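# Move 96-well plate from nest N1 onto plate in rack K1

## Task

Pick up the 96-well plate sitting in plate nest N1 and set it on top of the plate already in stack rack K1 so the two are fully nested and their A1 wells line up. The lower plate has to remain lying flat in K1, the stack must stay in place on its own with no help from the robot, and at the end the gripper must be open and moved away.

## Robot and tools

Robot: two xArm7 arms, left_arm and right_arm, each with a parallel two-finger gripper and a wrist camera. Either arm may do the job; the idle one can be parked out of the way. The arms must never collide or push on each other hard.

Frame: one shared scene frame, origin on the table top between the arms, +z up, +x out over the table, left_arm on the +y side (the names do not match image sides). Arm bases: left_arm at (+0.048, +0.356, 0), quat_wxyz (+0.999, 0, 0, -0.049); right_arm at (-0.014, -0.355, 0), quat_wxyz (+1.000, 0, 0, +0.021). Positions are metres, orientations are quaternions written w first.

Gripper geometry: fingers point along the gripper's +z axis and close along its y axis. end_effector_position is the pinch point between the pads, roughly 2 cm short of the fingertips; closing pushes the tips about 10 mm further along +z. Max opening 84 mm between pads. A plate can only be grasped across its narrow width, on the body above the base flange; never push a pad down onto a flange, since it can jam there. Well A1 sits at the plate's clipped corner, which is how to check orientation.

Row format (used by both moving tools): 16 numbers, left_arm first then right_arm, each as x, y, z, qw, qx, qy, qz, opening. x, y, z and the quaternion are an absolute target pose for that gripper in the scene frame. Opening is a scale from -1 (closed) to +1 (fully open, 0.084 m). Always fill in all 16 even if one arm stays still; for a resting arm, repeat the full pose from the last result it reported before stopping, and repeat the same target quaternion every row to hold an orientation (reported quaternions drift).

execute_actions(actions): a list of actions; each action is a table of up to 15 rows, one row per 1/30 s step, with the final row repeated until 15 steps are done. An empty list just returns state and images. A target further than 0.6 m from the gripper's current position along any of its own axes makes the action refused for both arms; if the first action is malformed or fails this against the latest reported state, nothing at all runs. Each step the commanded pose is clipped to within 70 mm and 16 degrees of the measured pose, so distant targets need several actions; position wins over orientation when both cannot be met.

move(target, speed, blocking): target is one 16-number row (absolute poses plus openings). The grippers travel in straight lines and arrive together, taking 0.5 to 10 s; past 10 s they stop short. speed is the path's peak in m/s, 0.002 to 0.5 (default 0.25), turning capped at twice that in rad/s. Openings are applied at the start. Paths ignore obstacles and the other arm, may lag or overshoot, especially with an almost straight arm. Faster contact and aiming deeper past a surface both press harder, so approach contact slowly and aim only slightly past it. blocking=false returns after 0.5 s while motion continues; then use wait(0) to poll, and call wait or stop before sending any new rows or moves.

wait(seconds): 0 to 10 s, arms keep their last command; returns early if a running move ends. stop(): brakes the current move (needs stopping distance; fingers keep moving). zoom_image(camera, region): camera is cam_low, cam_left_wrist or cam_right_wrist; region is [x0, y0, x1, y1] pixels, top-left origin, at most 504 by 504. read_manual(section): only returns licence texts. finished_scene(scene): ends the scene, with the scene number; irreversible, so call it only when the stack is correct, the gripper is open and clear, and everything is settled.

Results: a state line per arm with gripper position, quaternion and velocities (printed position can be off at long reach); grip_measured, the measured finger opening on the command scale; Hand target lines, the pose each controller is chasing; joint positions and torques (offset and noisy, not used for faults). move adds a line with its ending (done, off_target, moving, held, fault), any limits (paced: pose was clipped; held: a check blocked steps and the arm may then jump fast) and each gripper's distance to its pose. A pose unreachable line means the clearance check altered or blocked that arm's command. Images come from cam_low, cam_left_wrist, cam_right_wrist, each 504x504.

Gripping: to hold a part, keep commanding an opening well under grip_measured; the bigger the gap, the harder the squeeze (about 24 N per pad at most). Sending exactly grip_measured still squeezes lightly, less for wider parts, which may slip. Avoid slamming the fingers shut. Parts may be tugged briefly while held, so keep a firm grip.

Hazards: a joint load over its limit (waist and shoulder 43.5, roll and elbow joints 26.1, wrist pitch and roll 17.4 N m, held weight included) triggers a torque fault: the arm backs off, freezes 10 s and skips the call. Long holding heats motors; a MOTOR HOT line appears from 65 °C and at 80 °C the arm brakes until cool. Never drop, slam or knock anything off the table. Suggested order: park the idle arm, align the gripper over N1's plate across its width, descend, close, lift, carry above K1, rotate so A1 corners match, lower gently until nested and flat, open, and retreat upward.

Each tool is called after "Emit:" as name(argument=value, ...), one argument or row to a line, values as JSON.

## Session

Emit:
execute_actions(
  actions=[],
)

Scene clock: 0.00 s.
left_arm: end_effector_position=(+0.1956, +0.0395, +0.1789) grip_measured=+1.00 end_effector_quat_wxyz=(+0.074, -0.498, +0.851, -0.151) end_effector_velocity=(-0.001, +0.000, -0.000) end_effector_angular_velocity=(+0.001, +0.002, -0.000) | right_arm: end_effector_position=(+0.3838, -0.3382, +0.2465) grip_measured=+1.00 end_effector_quat_wxyz=(-0.002, +1.000, +0.021, -0.005) end_effector_velocity=(+0.000, -0.001, +0.000) end_effector_angular_velocity=(-0.001, -0.000, -0.002)
Joint positions: left_arm=[-1.134 -0.562  0.011  0.367  0.329  0.68   0.627  0.084] | right_arm=[ 0.002 -0.247 -0.001  0.914  0.003  1.172 -0.001  0.084]
Joint velocities: left_arm=[-0.001  0.001 -0.001 -0.    -0.002  0.    -0.    -0.   ] | right_arm=[-0.001 -0.    -0.     0.    -0.001 -0.     0.001  0.   ]
Joint torques (N m, as the arm reports them, + toward a larger angle): no reading
Motor temperatures (°C, as the motors report them): left_arm=[28 27 31 33 28 34 30] | right_arm=[25 27 33 34 29 33 30]
Hand target (left_arm): +0.196, +0.039, +0.179; +0.074, -0.498, +0.851, -0.151
Hand target (right_arm): +0.384, -0.338, +0.247; -0.002, +1.000, +0.021, -0.005

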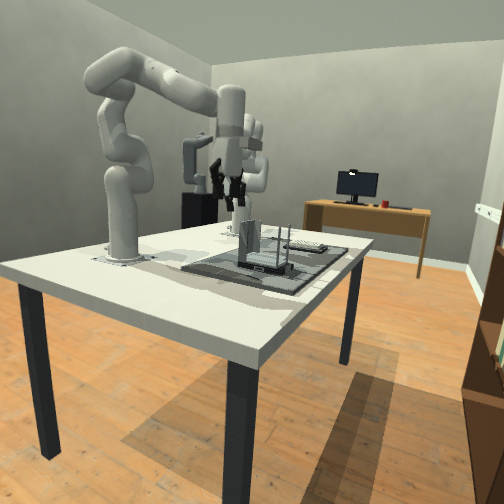

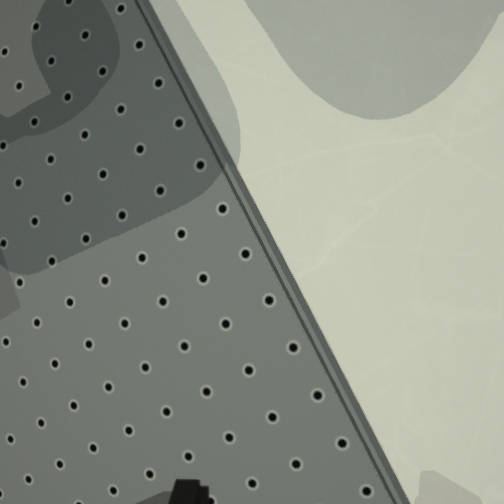

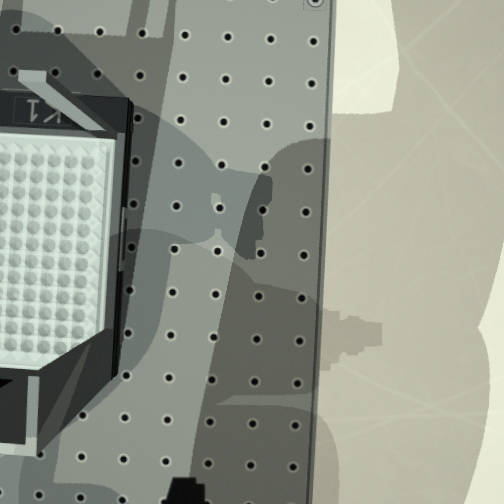

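Emit:
move(
  target=[0.39,0.16,0.22,0,1,0,0,1,0.385,-0.22,0.27,0,1,0,0,1],
  speed=0.4,
)

Scene clock: 6.23 s.
left_arm: end_effector_position=(+0.3899, +0.1598, +0.2201) grip_measured=+1.00 end_effector_quat_wxyz=(-0.001, +1.000, -0.001, +0.001) end_effector_velocity=(+0.001, +0.001, +0.000) end_effector_angular_velocity=(-0.000, +0.000, +0.008) | right_arm: end_effector_position=(+0.3850, -0.2205, +0.2700) grip_measured=+1.00 end_effector_quat_wxyz=(+0.001, +1.000, -0.000, -0.000) end_effector_velocity=(+0.000, +0.001, +0.000) end_effector_angular_velocity=(-0.000, -0.001, +0.002)
Joint positions: left_arm=[-0.593 -0.25   0.159  0.835  0.047  1.082 -0.558  0.084] | right_arm=[ 0.105 -0.192  0.167  1.036  0.033  1.227  0.299  0.084]
Joint velocities: left_arm=[ 0.002  0.002  0.002  0.003 -0.     0.001 -0.004  0.   ] | right_arm=[ 0.002  0.001  0.002  0.001 -0.    -0.001  0.001 -0.   ]
Joint torques (N m, as the arm reports them, + toward a larger angle): left_arm=[  0.94 -18.25  -0.16  14.09   0.87  -1.43  -0.24] | right_arm=[  1.1  -14.96  -0.44  21.38   0.5   -2.7    0.49]
Motor temperatures (°C, as the motors report them): left_arm=[28 27 31 35 28 34 30] | right_arm=[25 27 33 36 29 33 30]
Hand target (left_arm): +0.390, +0.160, +0.220; -0.001, +1.000, -0.000, +0.001
Hand target (right_arm): +0.385, -0.220, +0.270; +0.001, +1.000, +0.000, -0.000
Off the commanded pose (left_arm): 0.000 m, 0 deg.
Off the commanded pose (right_arm): 0.001 m, 0 deg.
move: done

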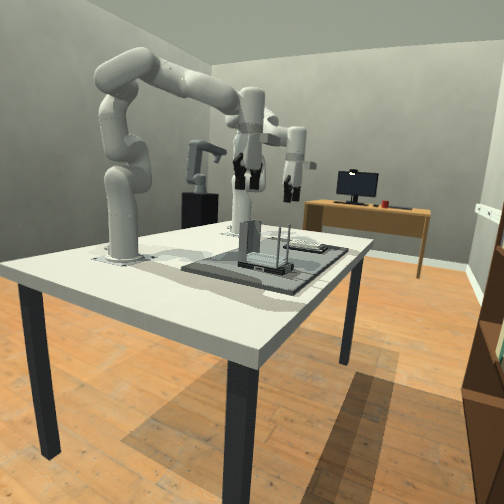

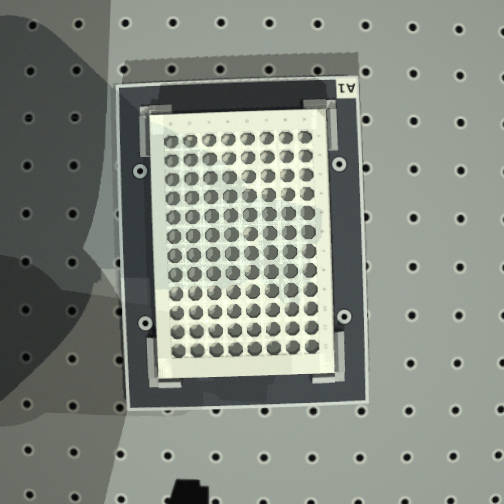

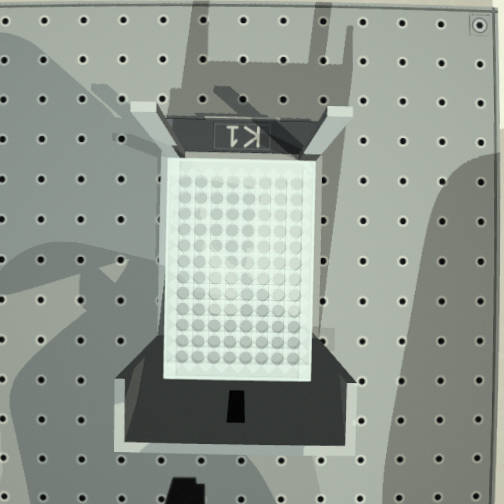

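Emit:
zoom_image(
  camera="cam_right_wrist",
  region=[150,130,330,230],
)

Emit:
zoom_image(
  camera="cam_right_wrist",
  region=[150,300,330,400],
)

Emit:
zoom_image(
  camera="cam_left_wrist",
  region=[100,90,400,400],
)

Region (150, 130, 330, 230) of cam_right_wrist's 504x504 image, scaled by 2.800, with more detail than that image has.

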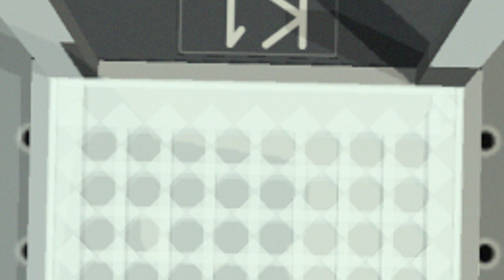

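Region (150, 300, 330, 400) of cam_right_wrist's 504x504 image, scaled by 2.800, with more detail than that image has.

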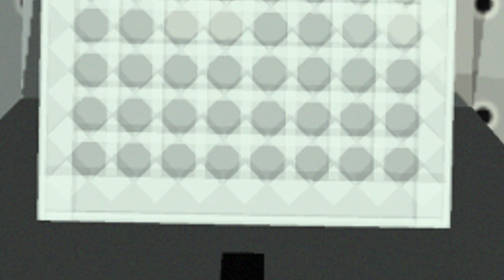

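Region (100, 90, 400, 400) of cam_left_wrist's 504x504 image, scaled by 1.626, with more detail than that image has; it fills the left 488 columns of this view, and the rest is white.

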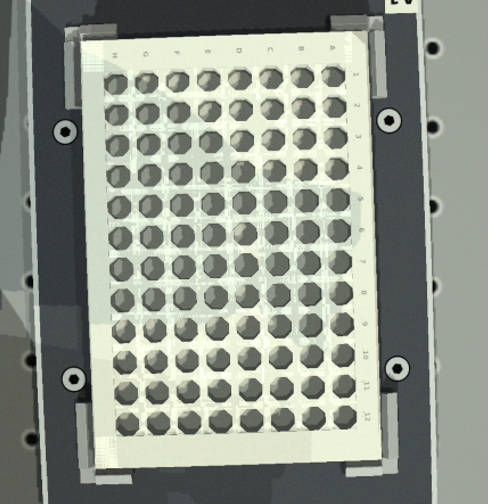

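Emit:
zoom_image(
  camera="cam_right_wrist",
  region=[285,145,335,195],
)

Emit:
zoom_image(
  camera="cam_right_wrist",
  region=[150,345,200,395],
)

Region (285, 145, 335, 195) of cam_right_wrist's 504x504 image, scaled by 10.080, with more detail than that image has.

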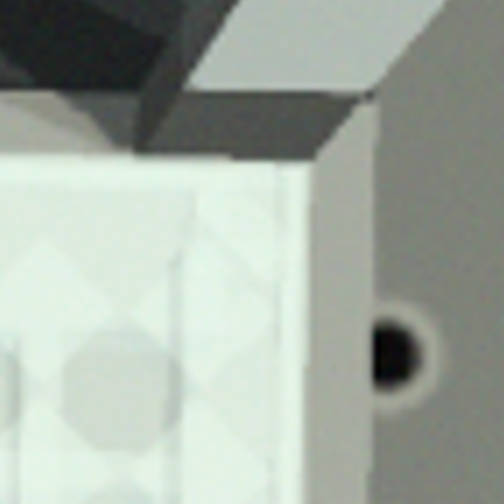

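Region (150, 345, 200, 395) of cam_right_wrist's 504x504 image, scaled by 10.080, with more detail than that image has.

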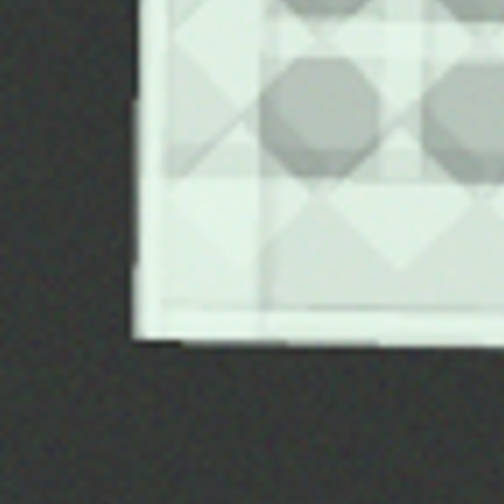

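Emit:
move(
  target=[0.4695,0.1987,0.07,0,0.99986,0.0168,0,1,0.2,-0.5,0.25,0,1,0,0,1],
  speed=0.3,
)

Emit:
zoom_image(
  camera="cam_left_wrist",
  region=[150,250,504,504],
)

Scene clock: 29.77 s.
left_arm: end_effector_position=(+0.4703, +0.1980, +0.0703) grip_measured=+1.00 end_effector_quat_wxyz=(+0.000, +1.000, +0.017, +0.000) end_effector_velocity=(-0.001, +0.001, -0.002) end_effector_angular_velocity=(+0.002, +0.004, +0.001) | right_arm: end_effector_position=(+0.2010, -0.4985, +0.2501) grip_measured=+1.00 end_effector_quat_wxyz=(-0.002, +1.000, +0.001, +0.001) end_effector_velocity=(-0.001, -0.002, +0.001) end_effector_angular_velocity=(+0.001, -0.003, -0.001)
Joint positions: left_arm=[-0.509  0.187  0.251  0.838 -0.075  0.657 -0.336  0.084] | right_arm=[-0.217 -0.828 -0.315  0.544 -0.232  1.352 -0.344  0.084]
Joint velocities: left_arm=[ 0.     0.005  0.    -0.    -0.002  0.     0.001 -0.   ] | right_arm=[-0.003 -0.002 -0.005  0.001 -0.002 -0.001 -0.005 -0.   ]
Joint torques (N m, as the arm reports them, + toward a larger angle): left_arm=[  0.98 -27.54   1.18  11.5    0.5   -1.35  -0.18] | right_arm=[ 1.62 -1.04  3.71 20.16  0.88 -2.41  0.27]
Motor temperatures (°C, as the motors report them): left_arm=[28 28 31 39 28 34 30] | right_arm=[25 28 33 41 29 33 30]
Hand target (left_arm): +0.470, +0.198, +0.070; -0.000, +1.000, +0.017, +0.000
Hand target (right_arm): +0.201, -0.499, +0.250; -0.002, +1.000, +0.001, +0.001
Off the commanded pose (left_arm): 0.001 m, 0 deg.
Off the commanded pose (right_arm): 0.002 m, 0 deg.
move: done

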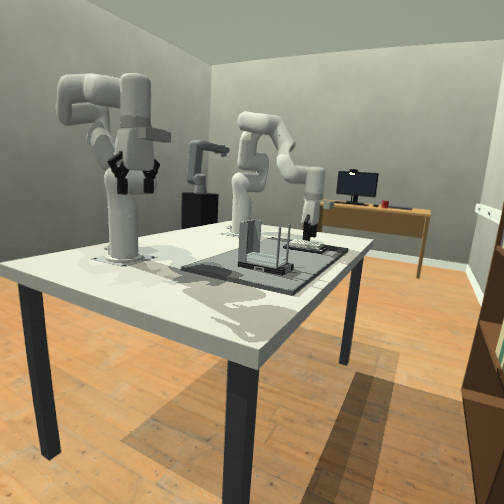

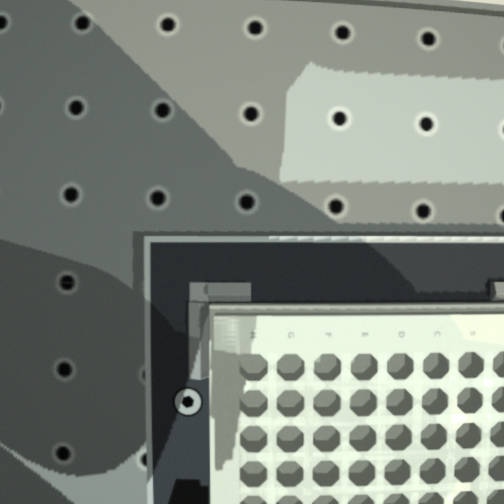

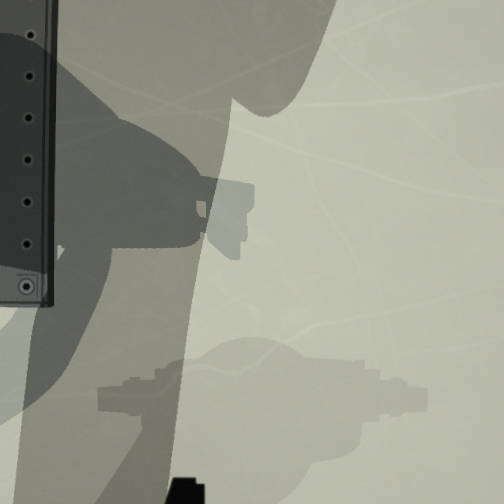

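Region (150, 250, 504, 504) of cam_left_wrist's 504x504 image, scaled by 1.424, with more detail than that image has; it fills the top 362 rows of this view, and the rest is white.

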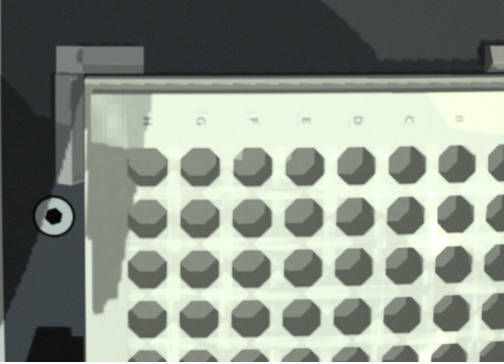

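Emit:
move(
  target=[0.4685,0.1989,0.055,0,0.99986,0.0168,0,1,0.2,-0.5,0.25,0,1,0,0,1],
  speed=0.04,
)

Emit:
move(
  target=[0.4685,0.1989,0.0445,0,0.99986,0.0168,0,1,0.2,-0.5,0.25,0,1,0,0,1],
  speed=0.02,
)

Scene clock: 37.43 s.
left_arm: end_effector_position=(+0.4686, +0.1988, +0.0551) grip_measured=+1.00 end_effector_quat_wxyz=(+0.000, +1.000, +0.017, +0.000) end_effector_velocity=(+0.001, -0.000, -0.000) end_effector_angular_velocity=(-0.002, -0.003, +0.001) | right_arm: end_effector_position=(+0.2000, -0.5000, +0.2500) grip_measured=+1.00 end_effector_quat_wxyz=(-0.000, +1.000, +0.000, +0.000) end_effector_velocity=(-0.000, -0.001, +0.000) end_effector_angular_velocity=(-0.001, -0.000, -0.001)
Joint positions: left_arm=[-0.506  0.219  0.245  0.825 -0.091  0.614 -0.324  0.084] | right_arm=[-0.22  -0.828 -0.315  0.544 -0.236  1.353 -0.344  0.084]
Joint velocities: left_arm=[ 0.001  0.001 -0.001  0.    -0.002 -0.005  0.001 -0.   ] | right_arm=[-0.002 -0.    -0.     0.    -0.001 -0.    -0.001 -0.   ]
Joint torques (N m, as the arm reports them, + toward a larger angle): left_arm=[  1.   -27.52   1.33  11.33   0.67  -1.42  -0.17] | right_arm=[ 2.14 -1.32  3.12 20.6   0.65 -2.6   0.3 ]
Motor temperatures (°C, as the motors report them): left_arm=[28 28 31 39 28 34 30] | right_arm=[25 28 33 41 29 33 30]
Hand target (left_arm): +0.469, +0.199, +0.055; +0.000, +1.000, +0.017, +0.000
Hand target (right_arm): +0.200, -0.500, +0.250; -0.000, +1.000, -0.000, +0.000
Off the commanded pose (left_arm): 0.000 m, 0 deg.
Off the commanded pose (right_arm): 0.000 m, 0 deg.
move: done

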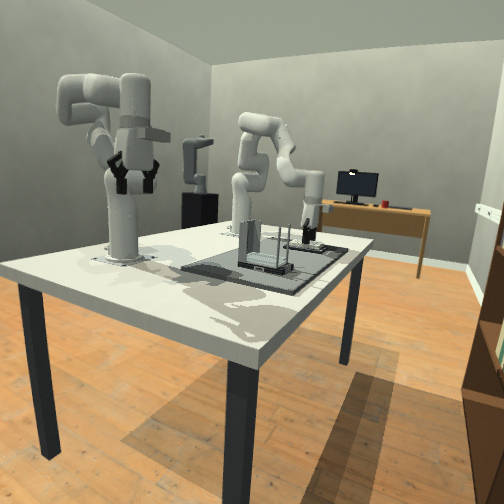

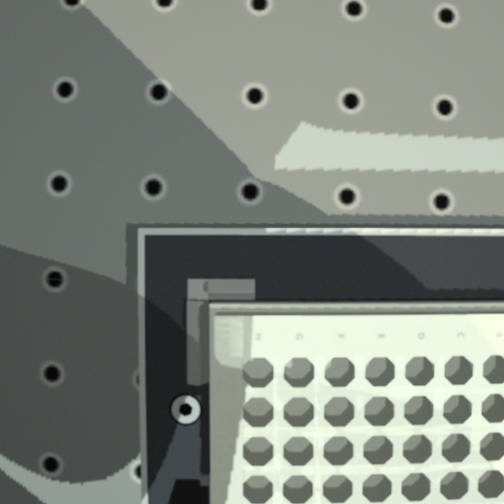

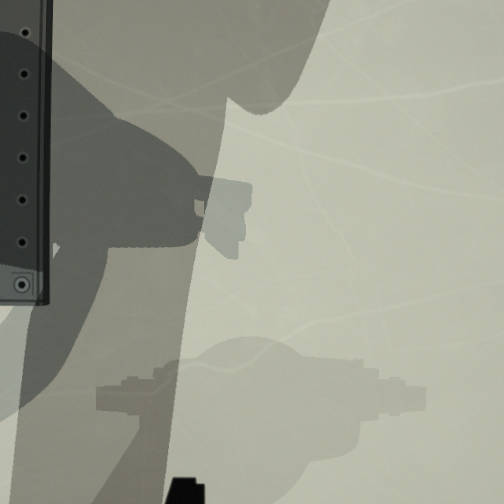

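Scene clock: 38.23 s.
left_arm: end_effector_position=(+0.4685, +0.1989, +0.0446) grip_measured=+1.00 end_effector_quat_wxyz=(-0.000, +1.000, +0.017, +0.000) end_effector_velocity=(+0.003, -0.000, +0.002) end_effector_angular_velocity=(-0.003, -0.008, +0.001) | right_arm: end_effector_position=(+0.2000, -0.5000, +0.2500) grip_measured=+1.00 end_effector_quat_wxyz=(-0.000, +1.000, +0.000, +0.000) end_effector_velocity=(+0.000, -0.000, -0.000) end_effector_angular_velocity=(-0.000, -0.000, -0.002)
Joint positions: left_arm=[-0.502  0.245  0.24   0.821 -0.104  0.586 -0.315  0.084] | right_arm=[-0.22  -0.828 -0.315  0.544 -0.236  1.353 -0.344  0.084]
Joint velocities: left_arm=[ 0.002 -0.    -0.     0.003 -0.001 -0.005  0.001  0.   ] | right_arm=[-0.001 -0.     0.    -0.001  0.    -0.001  0.001 -0.   ]
Joint torques (N m, as the arm reports them, + toward a larger angle): left_arm=[  1.2  -27.92   1.47  11.06   0.57  -1.54  -0.27] | right_arm=[ 2.09 -0.63  3.46 20.57  0.19 -2.35  0.35]
Motor temperatures (°C, as the motors report them): left_arm=[28 28 31 39 28 34 30] | right_arm=[25 28 33 41 29 33 30]
Hand target (left_arm): +0.469, +0.199, +0.044; +0.000, +1.000, +0.017, +0.000
Hand target (right_arm): +0.200, -0.500, +0.250; -0.000, +1.000, -0.000, +0.000
Off the commanded pose (left_arm): 0.000 m, 0 deg.
Off the commanded pose (right_arm): 0.000 m, 0 deg.
move: done

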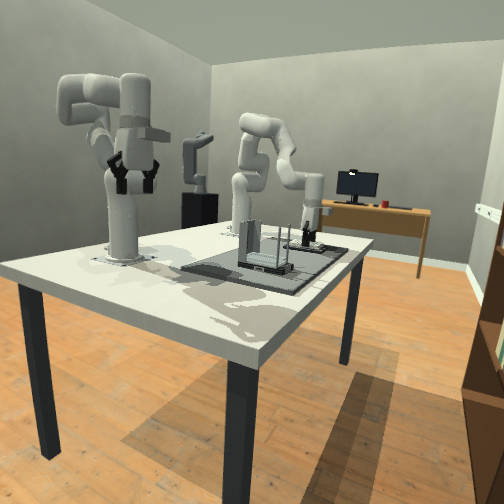

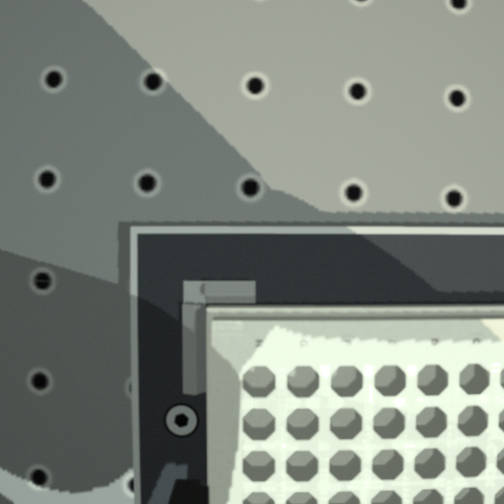

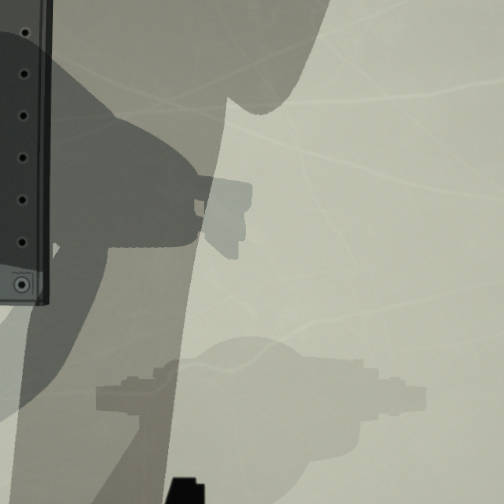

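Emit:
move(
  target=[0.4685,0.1989,0.0442,0,0.99986,0.0168,0,0.1,0.2,-0.5,0.25,0,1,0,0,1],
  speed=0.01,
)

Emit:
move(
  target=[0.4685,0.1989,0.07,0,0.99986,0.0168,0,0.1,0.2,-0.5,0.25,0,1,0,0,1],
  speed=0.06,
)

Emit:
move(
  target=[0.46,0.04,0.2,0,1,0,0,0.1,0.2,-0.5,0.25,0,1,0,0,1],
)

Emit:
move(
  target=[0.45,-0.187,0.185,0,0.99994,-0.0113,0,0.1,0.2,-0.5,0.25,0,1,0,0,1],
)

Emit:
wait(
  seconds=0.3,
)

Emit:
zoom_image(
  camera="cam_left_wrist",
  region=[190,200,504,400],
)

Scene clock: 46.37 s.
left_arm: end_effector_position=(+0.4687, +0.1988, +0.0445) grip_measured=+0.93 end_effector_quat_wxyz=(+0.000, +1.000, +0.017, +0.000) end_effector_velocity=(+0.000, -0.001, -0.000) end_effector_angular_velocity=(-0.000, -0.000, -0.001) | right_arm: end_effector_position=(+0.2000, -0.5000, +0.2500) grip_measured=+1.00 end_effector_quat_wxyz=(+0.000, +1.000, +0.000, +0.000) end_effector_velocity=(-0.000, -0.000, -0.000) end_effector_angular_velocity=(+0.000, +0.000, -0.001)
Joint positions: left_arm=[-0.502  0.245  0.24   0.821 -0.105  0.585 -0.314  0.082] | right_arm=[-0.22  -0.828 -0.315  0.544 -0.236  1.353 -0.344  0.084]
Joint velocities: left_arm=[-0.001  0.001 -0.     0.001 -0.001 -0.     0.     0.   ] | right_arm=[-0.001  0.    -0.001 -0.    -0.     0.    -0.001  0.   ]
Joint torques (N m, as the arm reports them, + toward a larger angle): left_arm=[  0.86 -24.25   1.47  10.15   0.73  -1.47  -0.2 ] | right_arm=[ 1.9  -1.66  3.33 20.79  0.18 -2.65  0.25]
Motor temperatures (°C, as the motors report them): left_arm=[28 28 31 39 28 34 30] | right_arm=[25 27 33 42 29 33 30]
Hand target (left_arm): +0.469, +0.199, +0.044; -0.000, +1.000, +0.017, -0.000
Hand target (right_arm): +0.200, -0.500, +0.250; -0.000, +1.000, -0.000, +0.000
Off the commanded pose (left_arm): 0.000 m, 0 deg.
Off the commanded pose (right_arm): 0.000 m, 0 deg.
move: done

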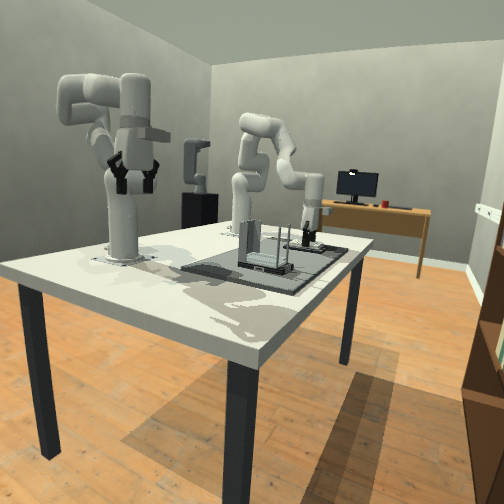

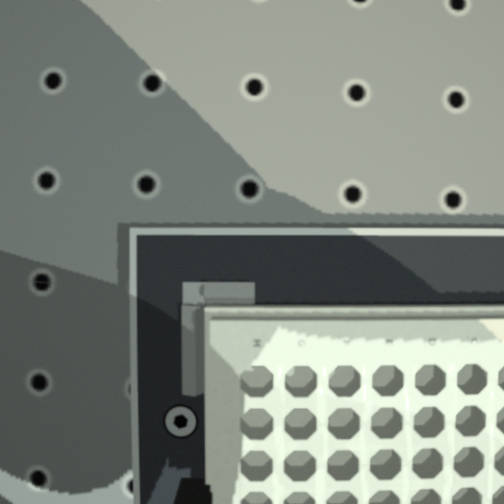

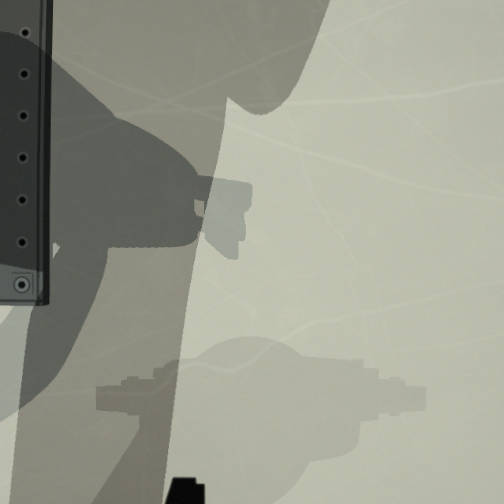

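Scene clock: 47.17 s.
left_arm: end_effector_position=(+0.4682, +0.1990, +0.0697) grip_measured=+0.93 end_effector_quat_wxyz=(-0.000, +1.000, +0.017, -0.000) end_effector_velocity=(-0.000, -0.000, +0.001) end_effector_angular_velocity=(+0.001, +0.000, -0.001) | right_arm: end_effector_position=(+0.2000, -0.5000, +0.2500) grip_measured=+1.00 end_effector_quat_wxyz=(+0.000, +1.000, +0.000, -0.000) end_effector_velocity=(-0.000, -0.000, -0.000) end_effector_angular_velocity=(+0.001, +0.000, -0.002)
Joint positions: left_arm=[-0.51   0.183  0.251  0.83  -0.074  0.655 -0.336  0.082] | right_arm=[-0.22  -0.828 -0.315  0.544 -0.236  1.353 -0.344  0.084]
Joint velocities: left_arm=[-0.001 -0.003  0.001  0.001  0.002  0.004 -0.001  0.   ] | right_arm=[-0.001  0.    -0.001 -0.    -0.     0.     0.001  0.   ]
Joint torques (N m, as the arm reports them, + toward a larger angle): left_arm=[  0.74 -27.49   1.26  11.83   0.75  -1.36  -0.18] | right_arm=[ 2.07 -0.97  3.39 20.39  0.87 -2.78  0.18]
Motor temperatures (°C, as the motors report them): left_arm=[28 28 31 39 28 34 30] | right_arm=[25 27 33 42 29 33 30]
Hand target (left_arm): +0.468, +0.199, +0.070; -0.000, +1.000, +0.017, -0.000
Hand target (right_arm): +0.200, -0.500, +0.250; -0.000, +1.000, -0.000, -0.000
Off the commanded pose (left_arm): 0.000 m, 0 deg.
Off the commanded pose (right_arm): 0.000 m, 0 deg.
move: done

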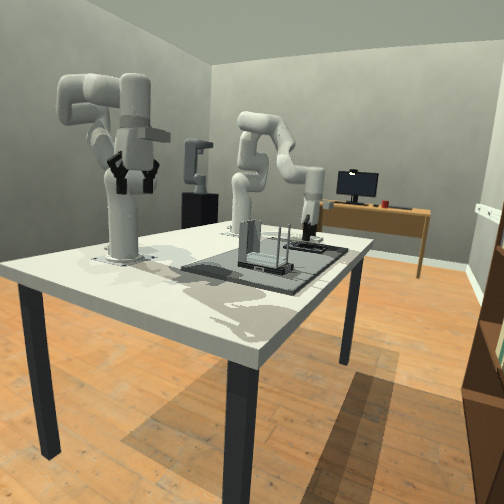

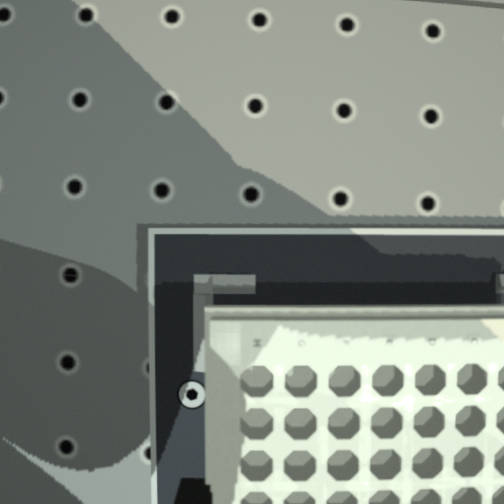

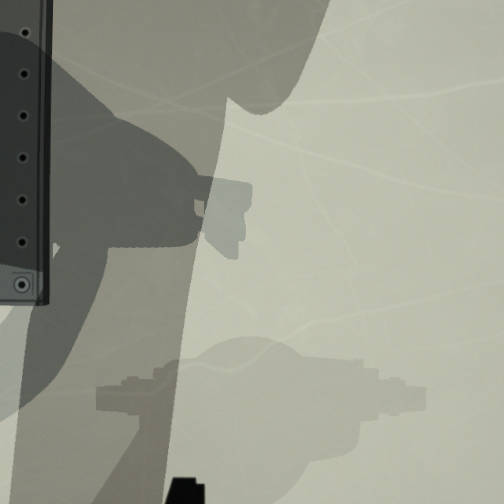

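Scene clock: 48.43 s.
left_arm: end_effector_position=(+0.4593, +0.0415, +0.1996) grip_measured=+0.93 end_effector_quat_wxyz=(-0.000, +1.000, +0.001, -0.001) end_effector_velocity=(+0.000, -0.006, +0.005) end_effector_angular_velocity=(-0.003, -0.003, -0.005) | right_arm: end_effector_position=(+0.2000, -0.5000, +0.2500) grip_measured=+1.00 end_effector_quat_wxyz=(-0.000, +1.000, +0.000, +0.000) end_effector_velocity=(+0.000, -0.000, +0.000) end_effector_angular_velocity=(-0.000, -0.001, -0.001)
Joint positions: left_arm=[-0.679  0.181  0.135  1.255 -0.028  1.077 -0.634  0.082] | right_arm=[-0.22  -0.828 -0.315  0.544 -0.236  1.353 -0.344  0.084]
Joint velocities: left_arm=[-0.004  0.005 -0.004  0.02  -0.     0.011 -0.003 -0.   ] | right_arm=[-0.002  0.     0.    -0.     0.    -0.001 -0.001  0.   ]
Joint torques (N m, as the arm reports them, + toward a larger angle): left_arm=[  0.73 -31.77   0.72  13.78   0.45  -1.64  -0.2 ] | right_arm=[ 2.15 -1.64  3.52 21.33  1.14 -2.72  0.03]
Motor temperatures (°C, as the motors report them): left_arm=[28 28 31 39 28 34 30] | right_arm=[25 27 33 42 29 33 30]
Hand target (left_arm): +0.459, +0.040, +0.200; +0.000, +1.000, -0.000, -0.000
Hand target (right_arm): +0.200, -0.500, +0.250; -0.000, +1.000, +0.000, +0.000
Off the commanded pose (left_arm): 0.002 m, 0 deg.
Off the commanded pose (right_arm): 0.000 m, 0 deg.
move: done

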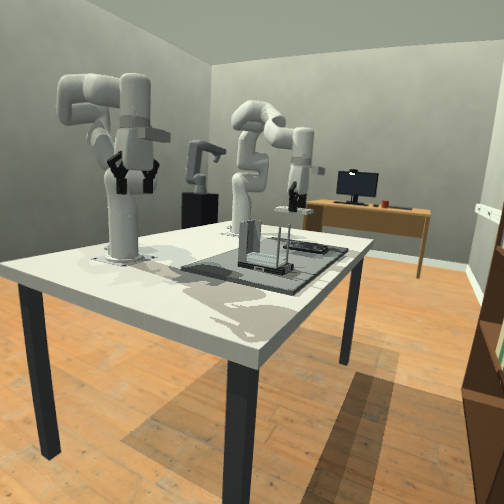

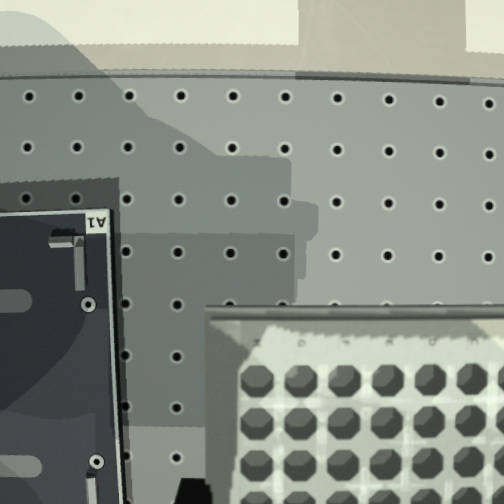

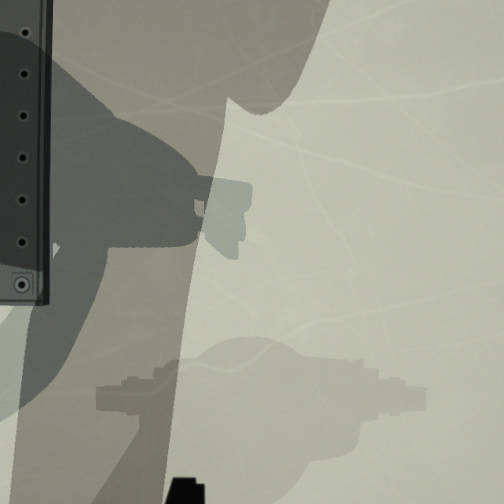

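Scene clock: 49.97 s.
left_arm: end_effector_position=(+0.4496, -0.1866, +0.1858) grip_measured=+0.93 end_effector_quat_wxyz=(+0.001, +1.000, -0.011, +0.000) end_effector_velocity=(-0.001, -0.003, -0.001) end_effector_angular_velocity=(+0.009, +0.009, -0.003) | right_arm: end_effector_position=(+0.2000, -0.5000, +0.2500) grip_measured=+1.00 end_effector_quat_wxyz=(-0.000, +1.000, -0.000, -0.000) end_effector_velocity=(-0.000, +0.000, -0.000) end_effector_angular_velocity=(+0.000, +0.001, -0.001)
Joint positions: left_arm=[-0.848  0.805  0.026  2.168 -0.019  1.362 -0.903  0.082] | right_arm=[-0.22  -0.828 -0.315  0.544 -0.236  1.353 -0.344  0.084]
Joint velocities: left_arm=[-0.001  0.027 -0.002  0.046 -0.     0.031 -0.001  0.   ] | right_arm=[-0.     0.     0.    -0.001 -0.    -0.     0.001 -0.   ]
Joint torques (N m, as the arm reports them, + toward a larger angle): left_arm=[  1.11 -47.49   0.46  14.38   0.68  -1.47  -0.29] | right_arm=[ 1.36 -1.36  3.65 21.03  0.83 -2.35  0.53]
Motor temperatures (°C, as the motors report them): left_arm=[28 29 31 39 28 34 30] | right_arm=[25 27 33 42 29 33 30]
Hand target (left_arm): +0.449, -0.187, +0.186; +0.000, +1.000, -0.011, -0.000
Hand target (right_arm): +0.200, -0.500, +0.250; +0.000, +1.000, -0.000, -0.000
Off the commanded pose (left_arm): 0.001 m, 0 deg.
Off the commanded pose (right_arm): 0.000 m, 0 deg.
move: done

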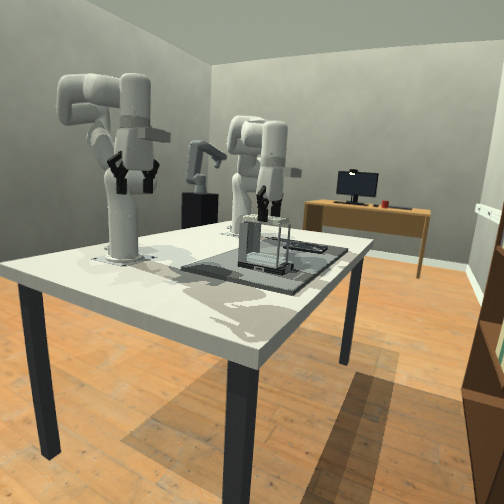

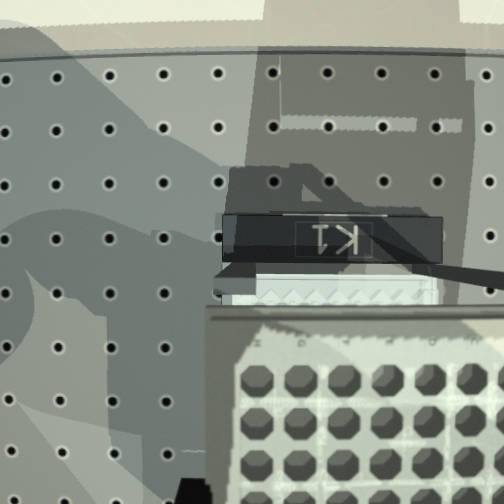

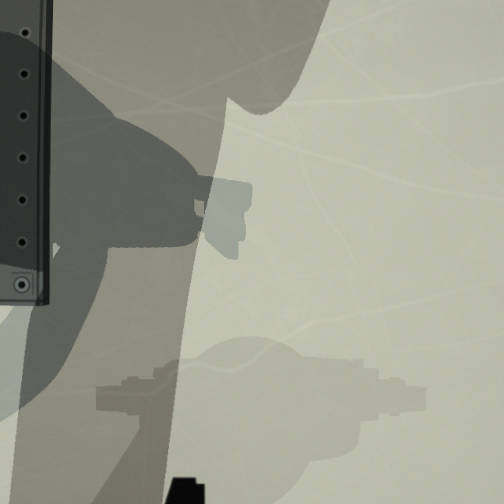

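Scene clock: 50.27 s.
left_arm: end_effector_position=(+0.4495, -0.1868, +0.1857) grip_measured=+0.93 end_effector_quat_wxyz=(+0.000, +1.000, -0.011, -0.000) end_effector_velocity=(-0.001, -0.001, -0.001) end_effector_angular_velocity=(+0.001, +0.001, -0.002) | right_arm: end_effector_position=(+0.2000, -0.5000, +0.2500) grip_measured=+1.00 end_effector_quat_wxyz=(-0.000, +1.000, +0.000, -0.000) end_effector_velocity=(-0.000, +0.000, +0.000) end_effector_angular_velocity=(-0.000, +0.001, -0.001)
Joint positions: left_arm=[-0.848  0.808  0.025  2.172 -0.019  1.364 -0.903  0.082] | right_arm=[-0.22  -0.828 -0.315  0.544 -0.236  1.353 -0.344  0.084]
Joint velocities: left_arm=[-0.002  0.002 -0.001  0.002  0.     0.001  0.    -0.   ] | right_arm=[ 0.001 -0.    -0.     0.    -0.001  0.001  0.002 -0.   ]
Joint torques (N m, as the arm reports them, + toward a larger angle): left_arm=[  0.83 -46.91   0.5   14.27   0.64  -1.35  -0.24] | right_arm=[ 1.15 -1.92  4.25 21.11  0.54 -2.56  0.15]
Motor temperatures (°C, as the motors report them): left_arm=[28 29 31 39 28 34 30] | right_arm=[25 27 33 42 29 33 30]
Hand target (left_arm): +0.449, -0.187, +0.186; +0.000, +1.000, -0.011, -0.000
Hand target (right_arm): +0.200, -0.500, +0.250; +0.000, +1.000, -0.000, -0.000
Off the commanded pose (left_arm): 0.001 m, 0 deg.
Off the commanded pose (right_arm): 0.000 m, 0 deg.
wait: 0.30 s; at rest by 0.17 s

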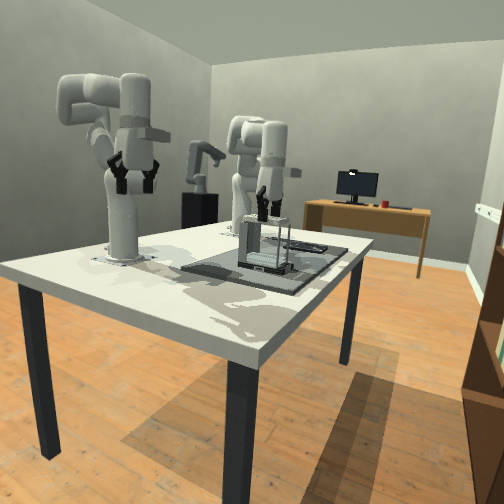

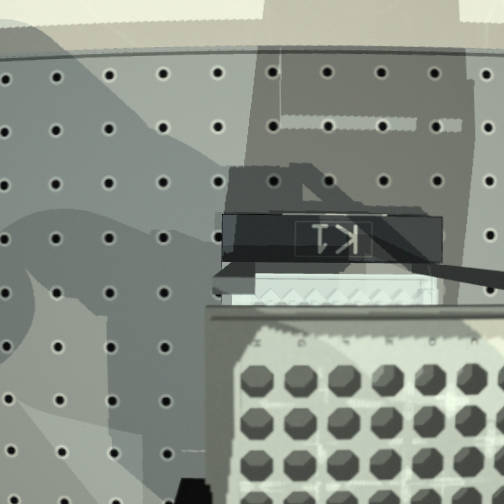

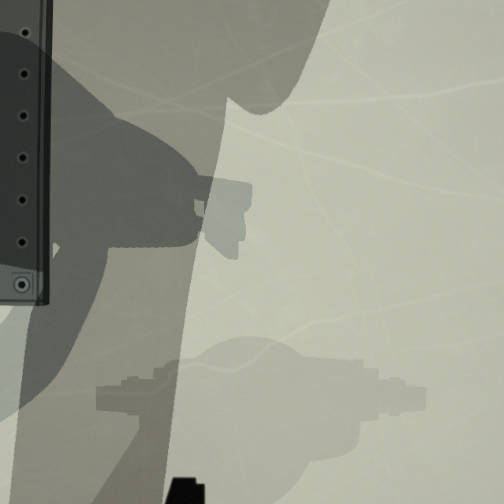

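Region (190, 200, 504, 400) of cam_left_wrist's 504x504 image, scaled by 1.605, with more detail than that image has; it fills the top 321 rows of this view, and the rest is white.

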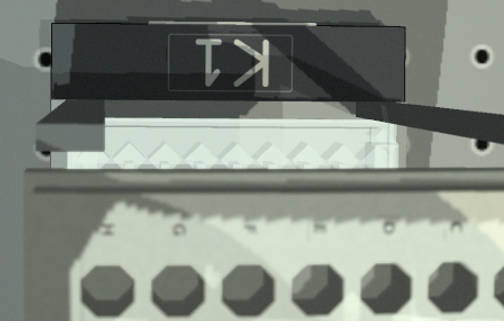

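Emit:
move(
  target=[0.4512,-0.1872,0.171,0,0.99994,-0.0113,0,0.1,0.2,-0.5,0.25,0,1,0,0,1],
  speed=0.02,
)

Emit:
zoom_image(
  camera="cam_left_wrist",
  region=[190,200,504,400],
)

Emit:
zoom_image(
  camera="cam_low",
  region=[230,195,300,255],
)

Scene clock: 61.50 s.
left_arm: end_effector_position=(+0.4512, -0.1873, +0.1711) grip_measured=+0.93 end_effector_quat_wxyz=(-0.000, +1.000, -0.011, -0.000) end_effector_velocity=(+0.000, +0.000, +0.001) end_effector_angular_velocity=(-0.001, -0.001, +0.000) | right_arm: end_effector_position=(+0.2000, -0.5000, +0.2500) grip_measured=+1.00 end_effector_quat_wxyz=(+0.000, +1.000, +0.000, +0.000) end_effector_velocity=(-0.000, +0.000, -0.000) end_effector_angular_velocity=(+0.002, +0.000, +0.000)
Joint positions: left_arm=[-0.847  0.817  0.026  2.145 -0.019  1.329 -0.901  0.082] | right_arm=[-0.22  -0.828 -0.315  0.544 -0.236  1.353 -0.344  0.084]
Joint velocities: left_arm=[ 0.001 -0.003 -0.    -0.002  0.    -0.001  0.    -0.   ] | right_arm=[-0.001  0.    -0.    -0.001  0.001 -0.    -0.001 -0.   ]
Joint torques (N m, as the arm reports them, + toward a larger angle): left_arm=[  0.72 -47.14   0.77  14.46   0.8   -1.4   -0.15] | right_arm=[ 2.49 -1.53  3.42 21.08  0.8  -2.5   0.51]
Motor temperatures (°C, as the motors report them): left_arm=[28 30 31 41 28 34 30] | right_arm=[25 27 33 42 29 33 30]
Hand target (left_arm): +0.451, -0.187, +0.171; -0.000, +1.000, -0.011, +0.000
Hand target (right_arm): +0.200, -0.500, +0.250; -0.000, +1.000, +0.000, -0.000
Off the commanded pose (left_arm): 0.000 m, 0 deg.
Off the commanded pose (right_arm): 0.000 m, 0 deg.
move: done

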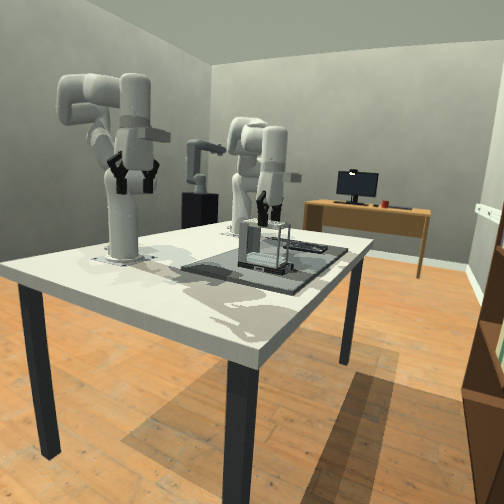

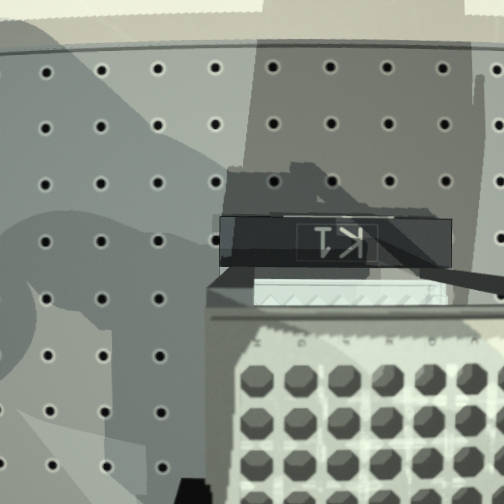

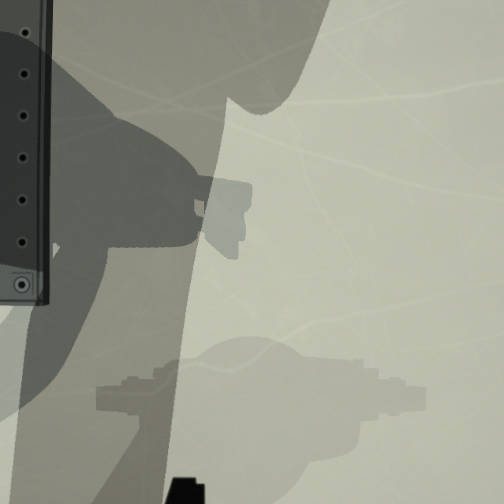

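Region (190, 200, 504, 400) of cam_left_wrist's 504x504 image, scaled by 1.605, with more detail than that image has; it fills the top 321 rows of this view, and the rest is white.

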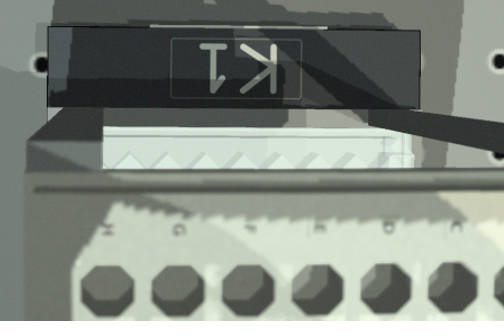

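Region (230, 195, 300, 255) of cam_low's 504x504 image, scaled by 7.200, with more detail than that image has; it fills the top 432 rows of this view, and the rest is white.

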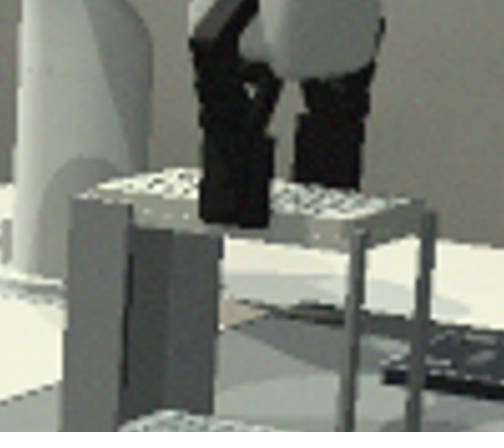

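Emit:
move(
  target=[0.4507,-0.1873,0.155,0,0.99994,-0.0113,0,0.1,0.2,-0.5,0.25,0,1,0,0,1],
  speed=0.015,
)

Emit:
zoom_image(
  camera="cam_left_wrist",
  region=[190,200,504,400],
)

Emit:
zoom_image(
  camera="cam_low",
  region=[230,195,300,255],
)

Scene clock: 68.63 s.
left_arm: end_effector_position=(+0.4507, -0.1874, +0.1550) grip_measured=+0.93 end_effector_quat_wxyz=(-0.000, +1.000, -0.011, -0.000) end_effector_velocity=(+0.001, +0.001, -0.001) end_effector_angular_velocity=(+0.001, +0.000, +0.001) | right_arm: end_effector_position=(+0.2000, -0.5000, +0.2500) grip_measured=+1.00 end_effector_quat_wxyz=(-0.000, +1.000, -0.000, -0.000) end_effector_velocity=(+0.000, +0.000, -0.000) end_effector_angular_velocity=(+0.000, +0.001, +0.001)
Joint positions: left_arm=[-0.848  0.819  0.026  2.104 -0.019  1.285 -0.901  0.082] | right_arm=[-0.22  -0.828 -0.315  0.544 -0.236  1.353 -0.344  0.084]
Joint velocities: left_arm=[ 0.002 -0.    -0.    -0.003  0.    -0.003  0.    -0.   ] | right_arm=[ 0.001  0.    -0.    -0.001  0.    -0.     0.    -0.   ]
Joint torques (N m, as the arm reports them, + toward a larger angle): left_arm=[  1.19 -46.71   0.8   14.06   0.68  -1.25  -0.15] | right_arm=[ 2.4  -0.94  3.39 19.88  0.63 -2.76  0.22]
Motor temperatures (°C, as the motors report them): left_arm=[28 31 31 41 28 34 30] | right_arm=[25 27 33 42 29 33 30]
Hand target (left_arm): +0.451, -0.187, +0.155; -0.000, +1.000, -0.011, -0.000
Hand target (right_arm): +0.200, -0.500, +0.250; -0.000, +1.000, +0.000, +0.000
Off the commanded pose (left_arm): 0.000 m, 0 deg.
Off the commanded pose (right_arm): 0.000 m, 0 deg.
move: done

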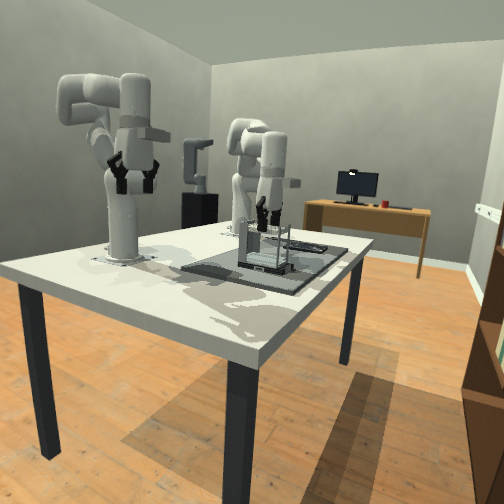

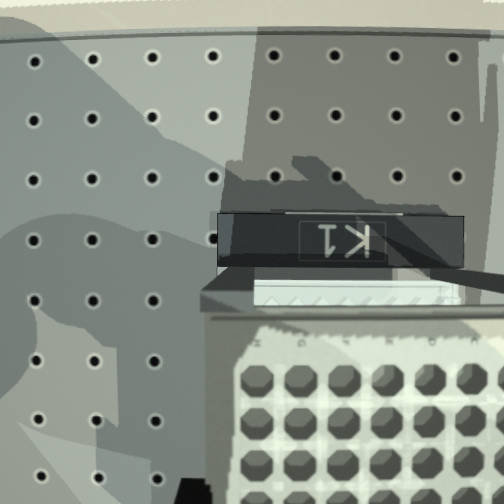

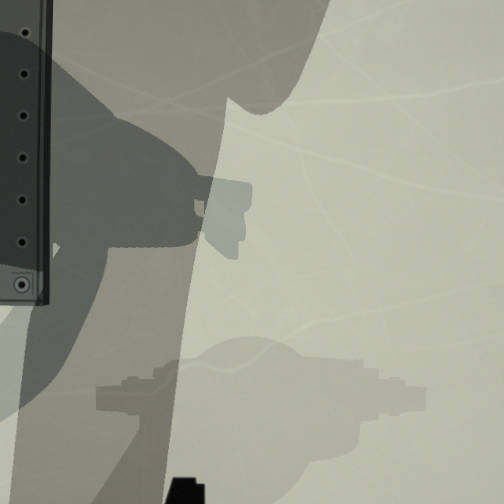

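Region (190, 200, 504, 400) of cam_left_wrist's 504x504 image, scaled by 1.605, with more detail than that image has; it fills the top 321 rows of this view, and the rest is white.

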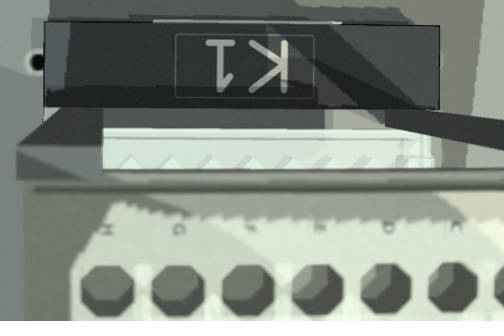

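Region (230, 195, 300, 255) of cam_low's 504x504 image, scaled by 7.200, with more detail than that image has; it fills the top 432 rows of this view, and the rest is white.

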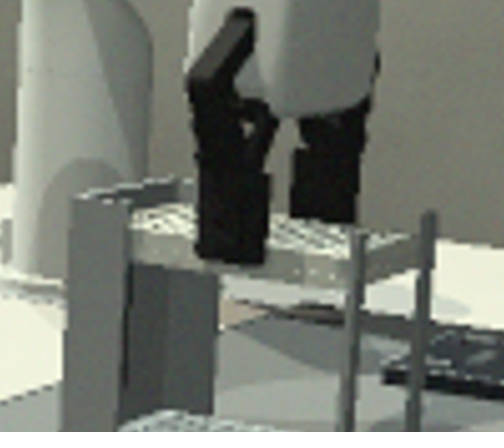

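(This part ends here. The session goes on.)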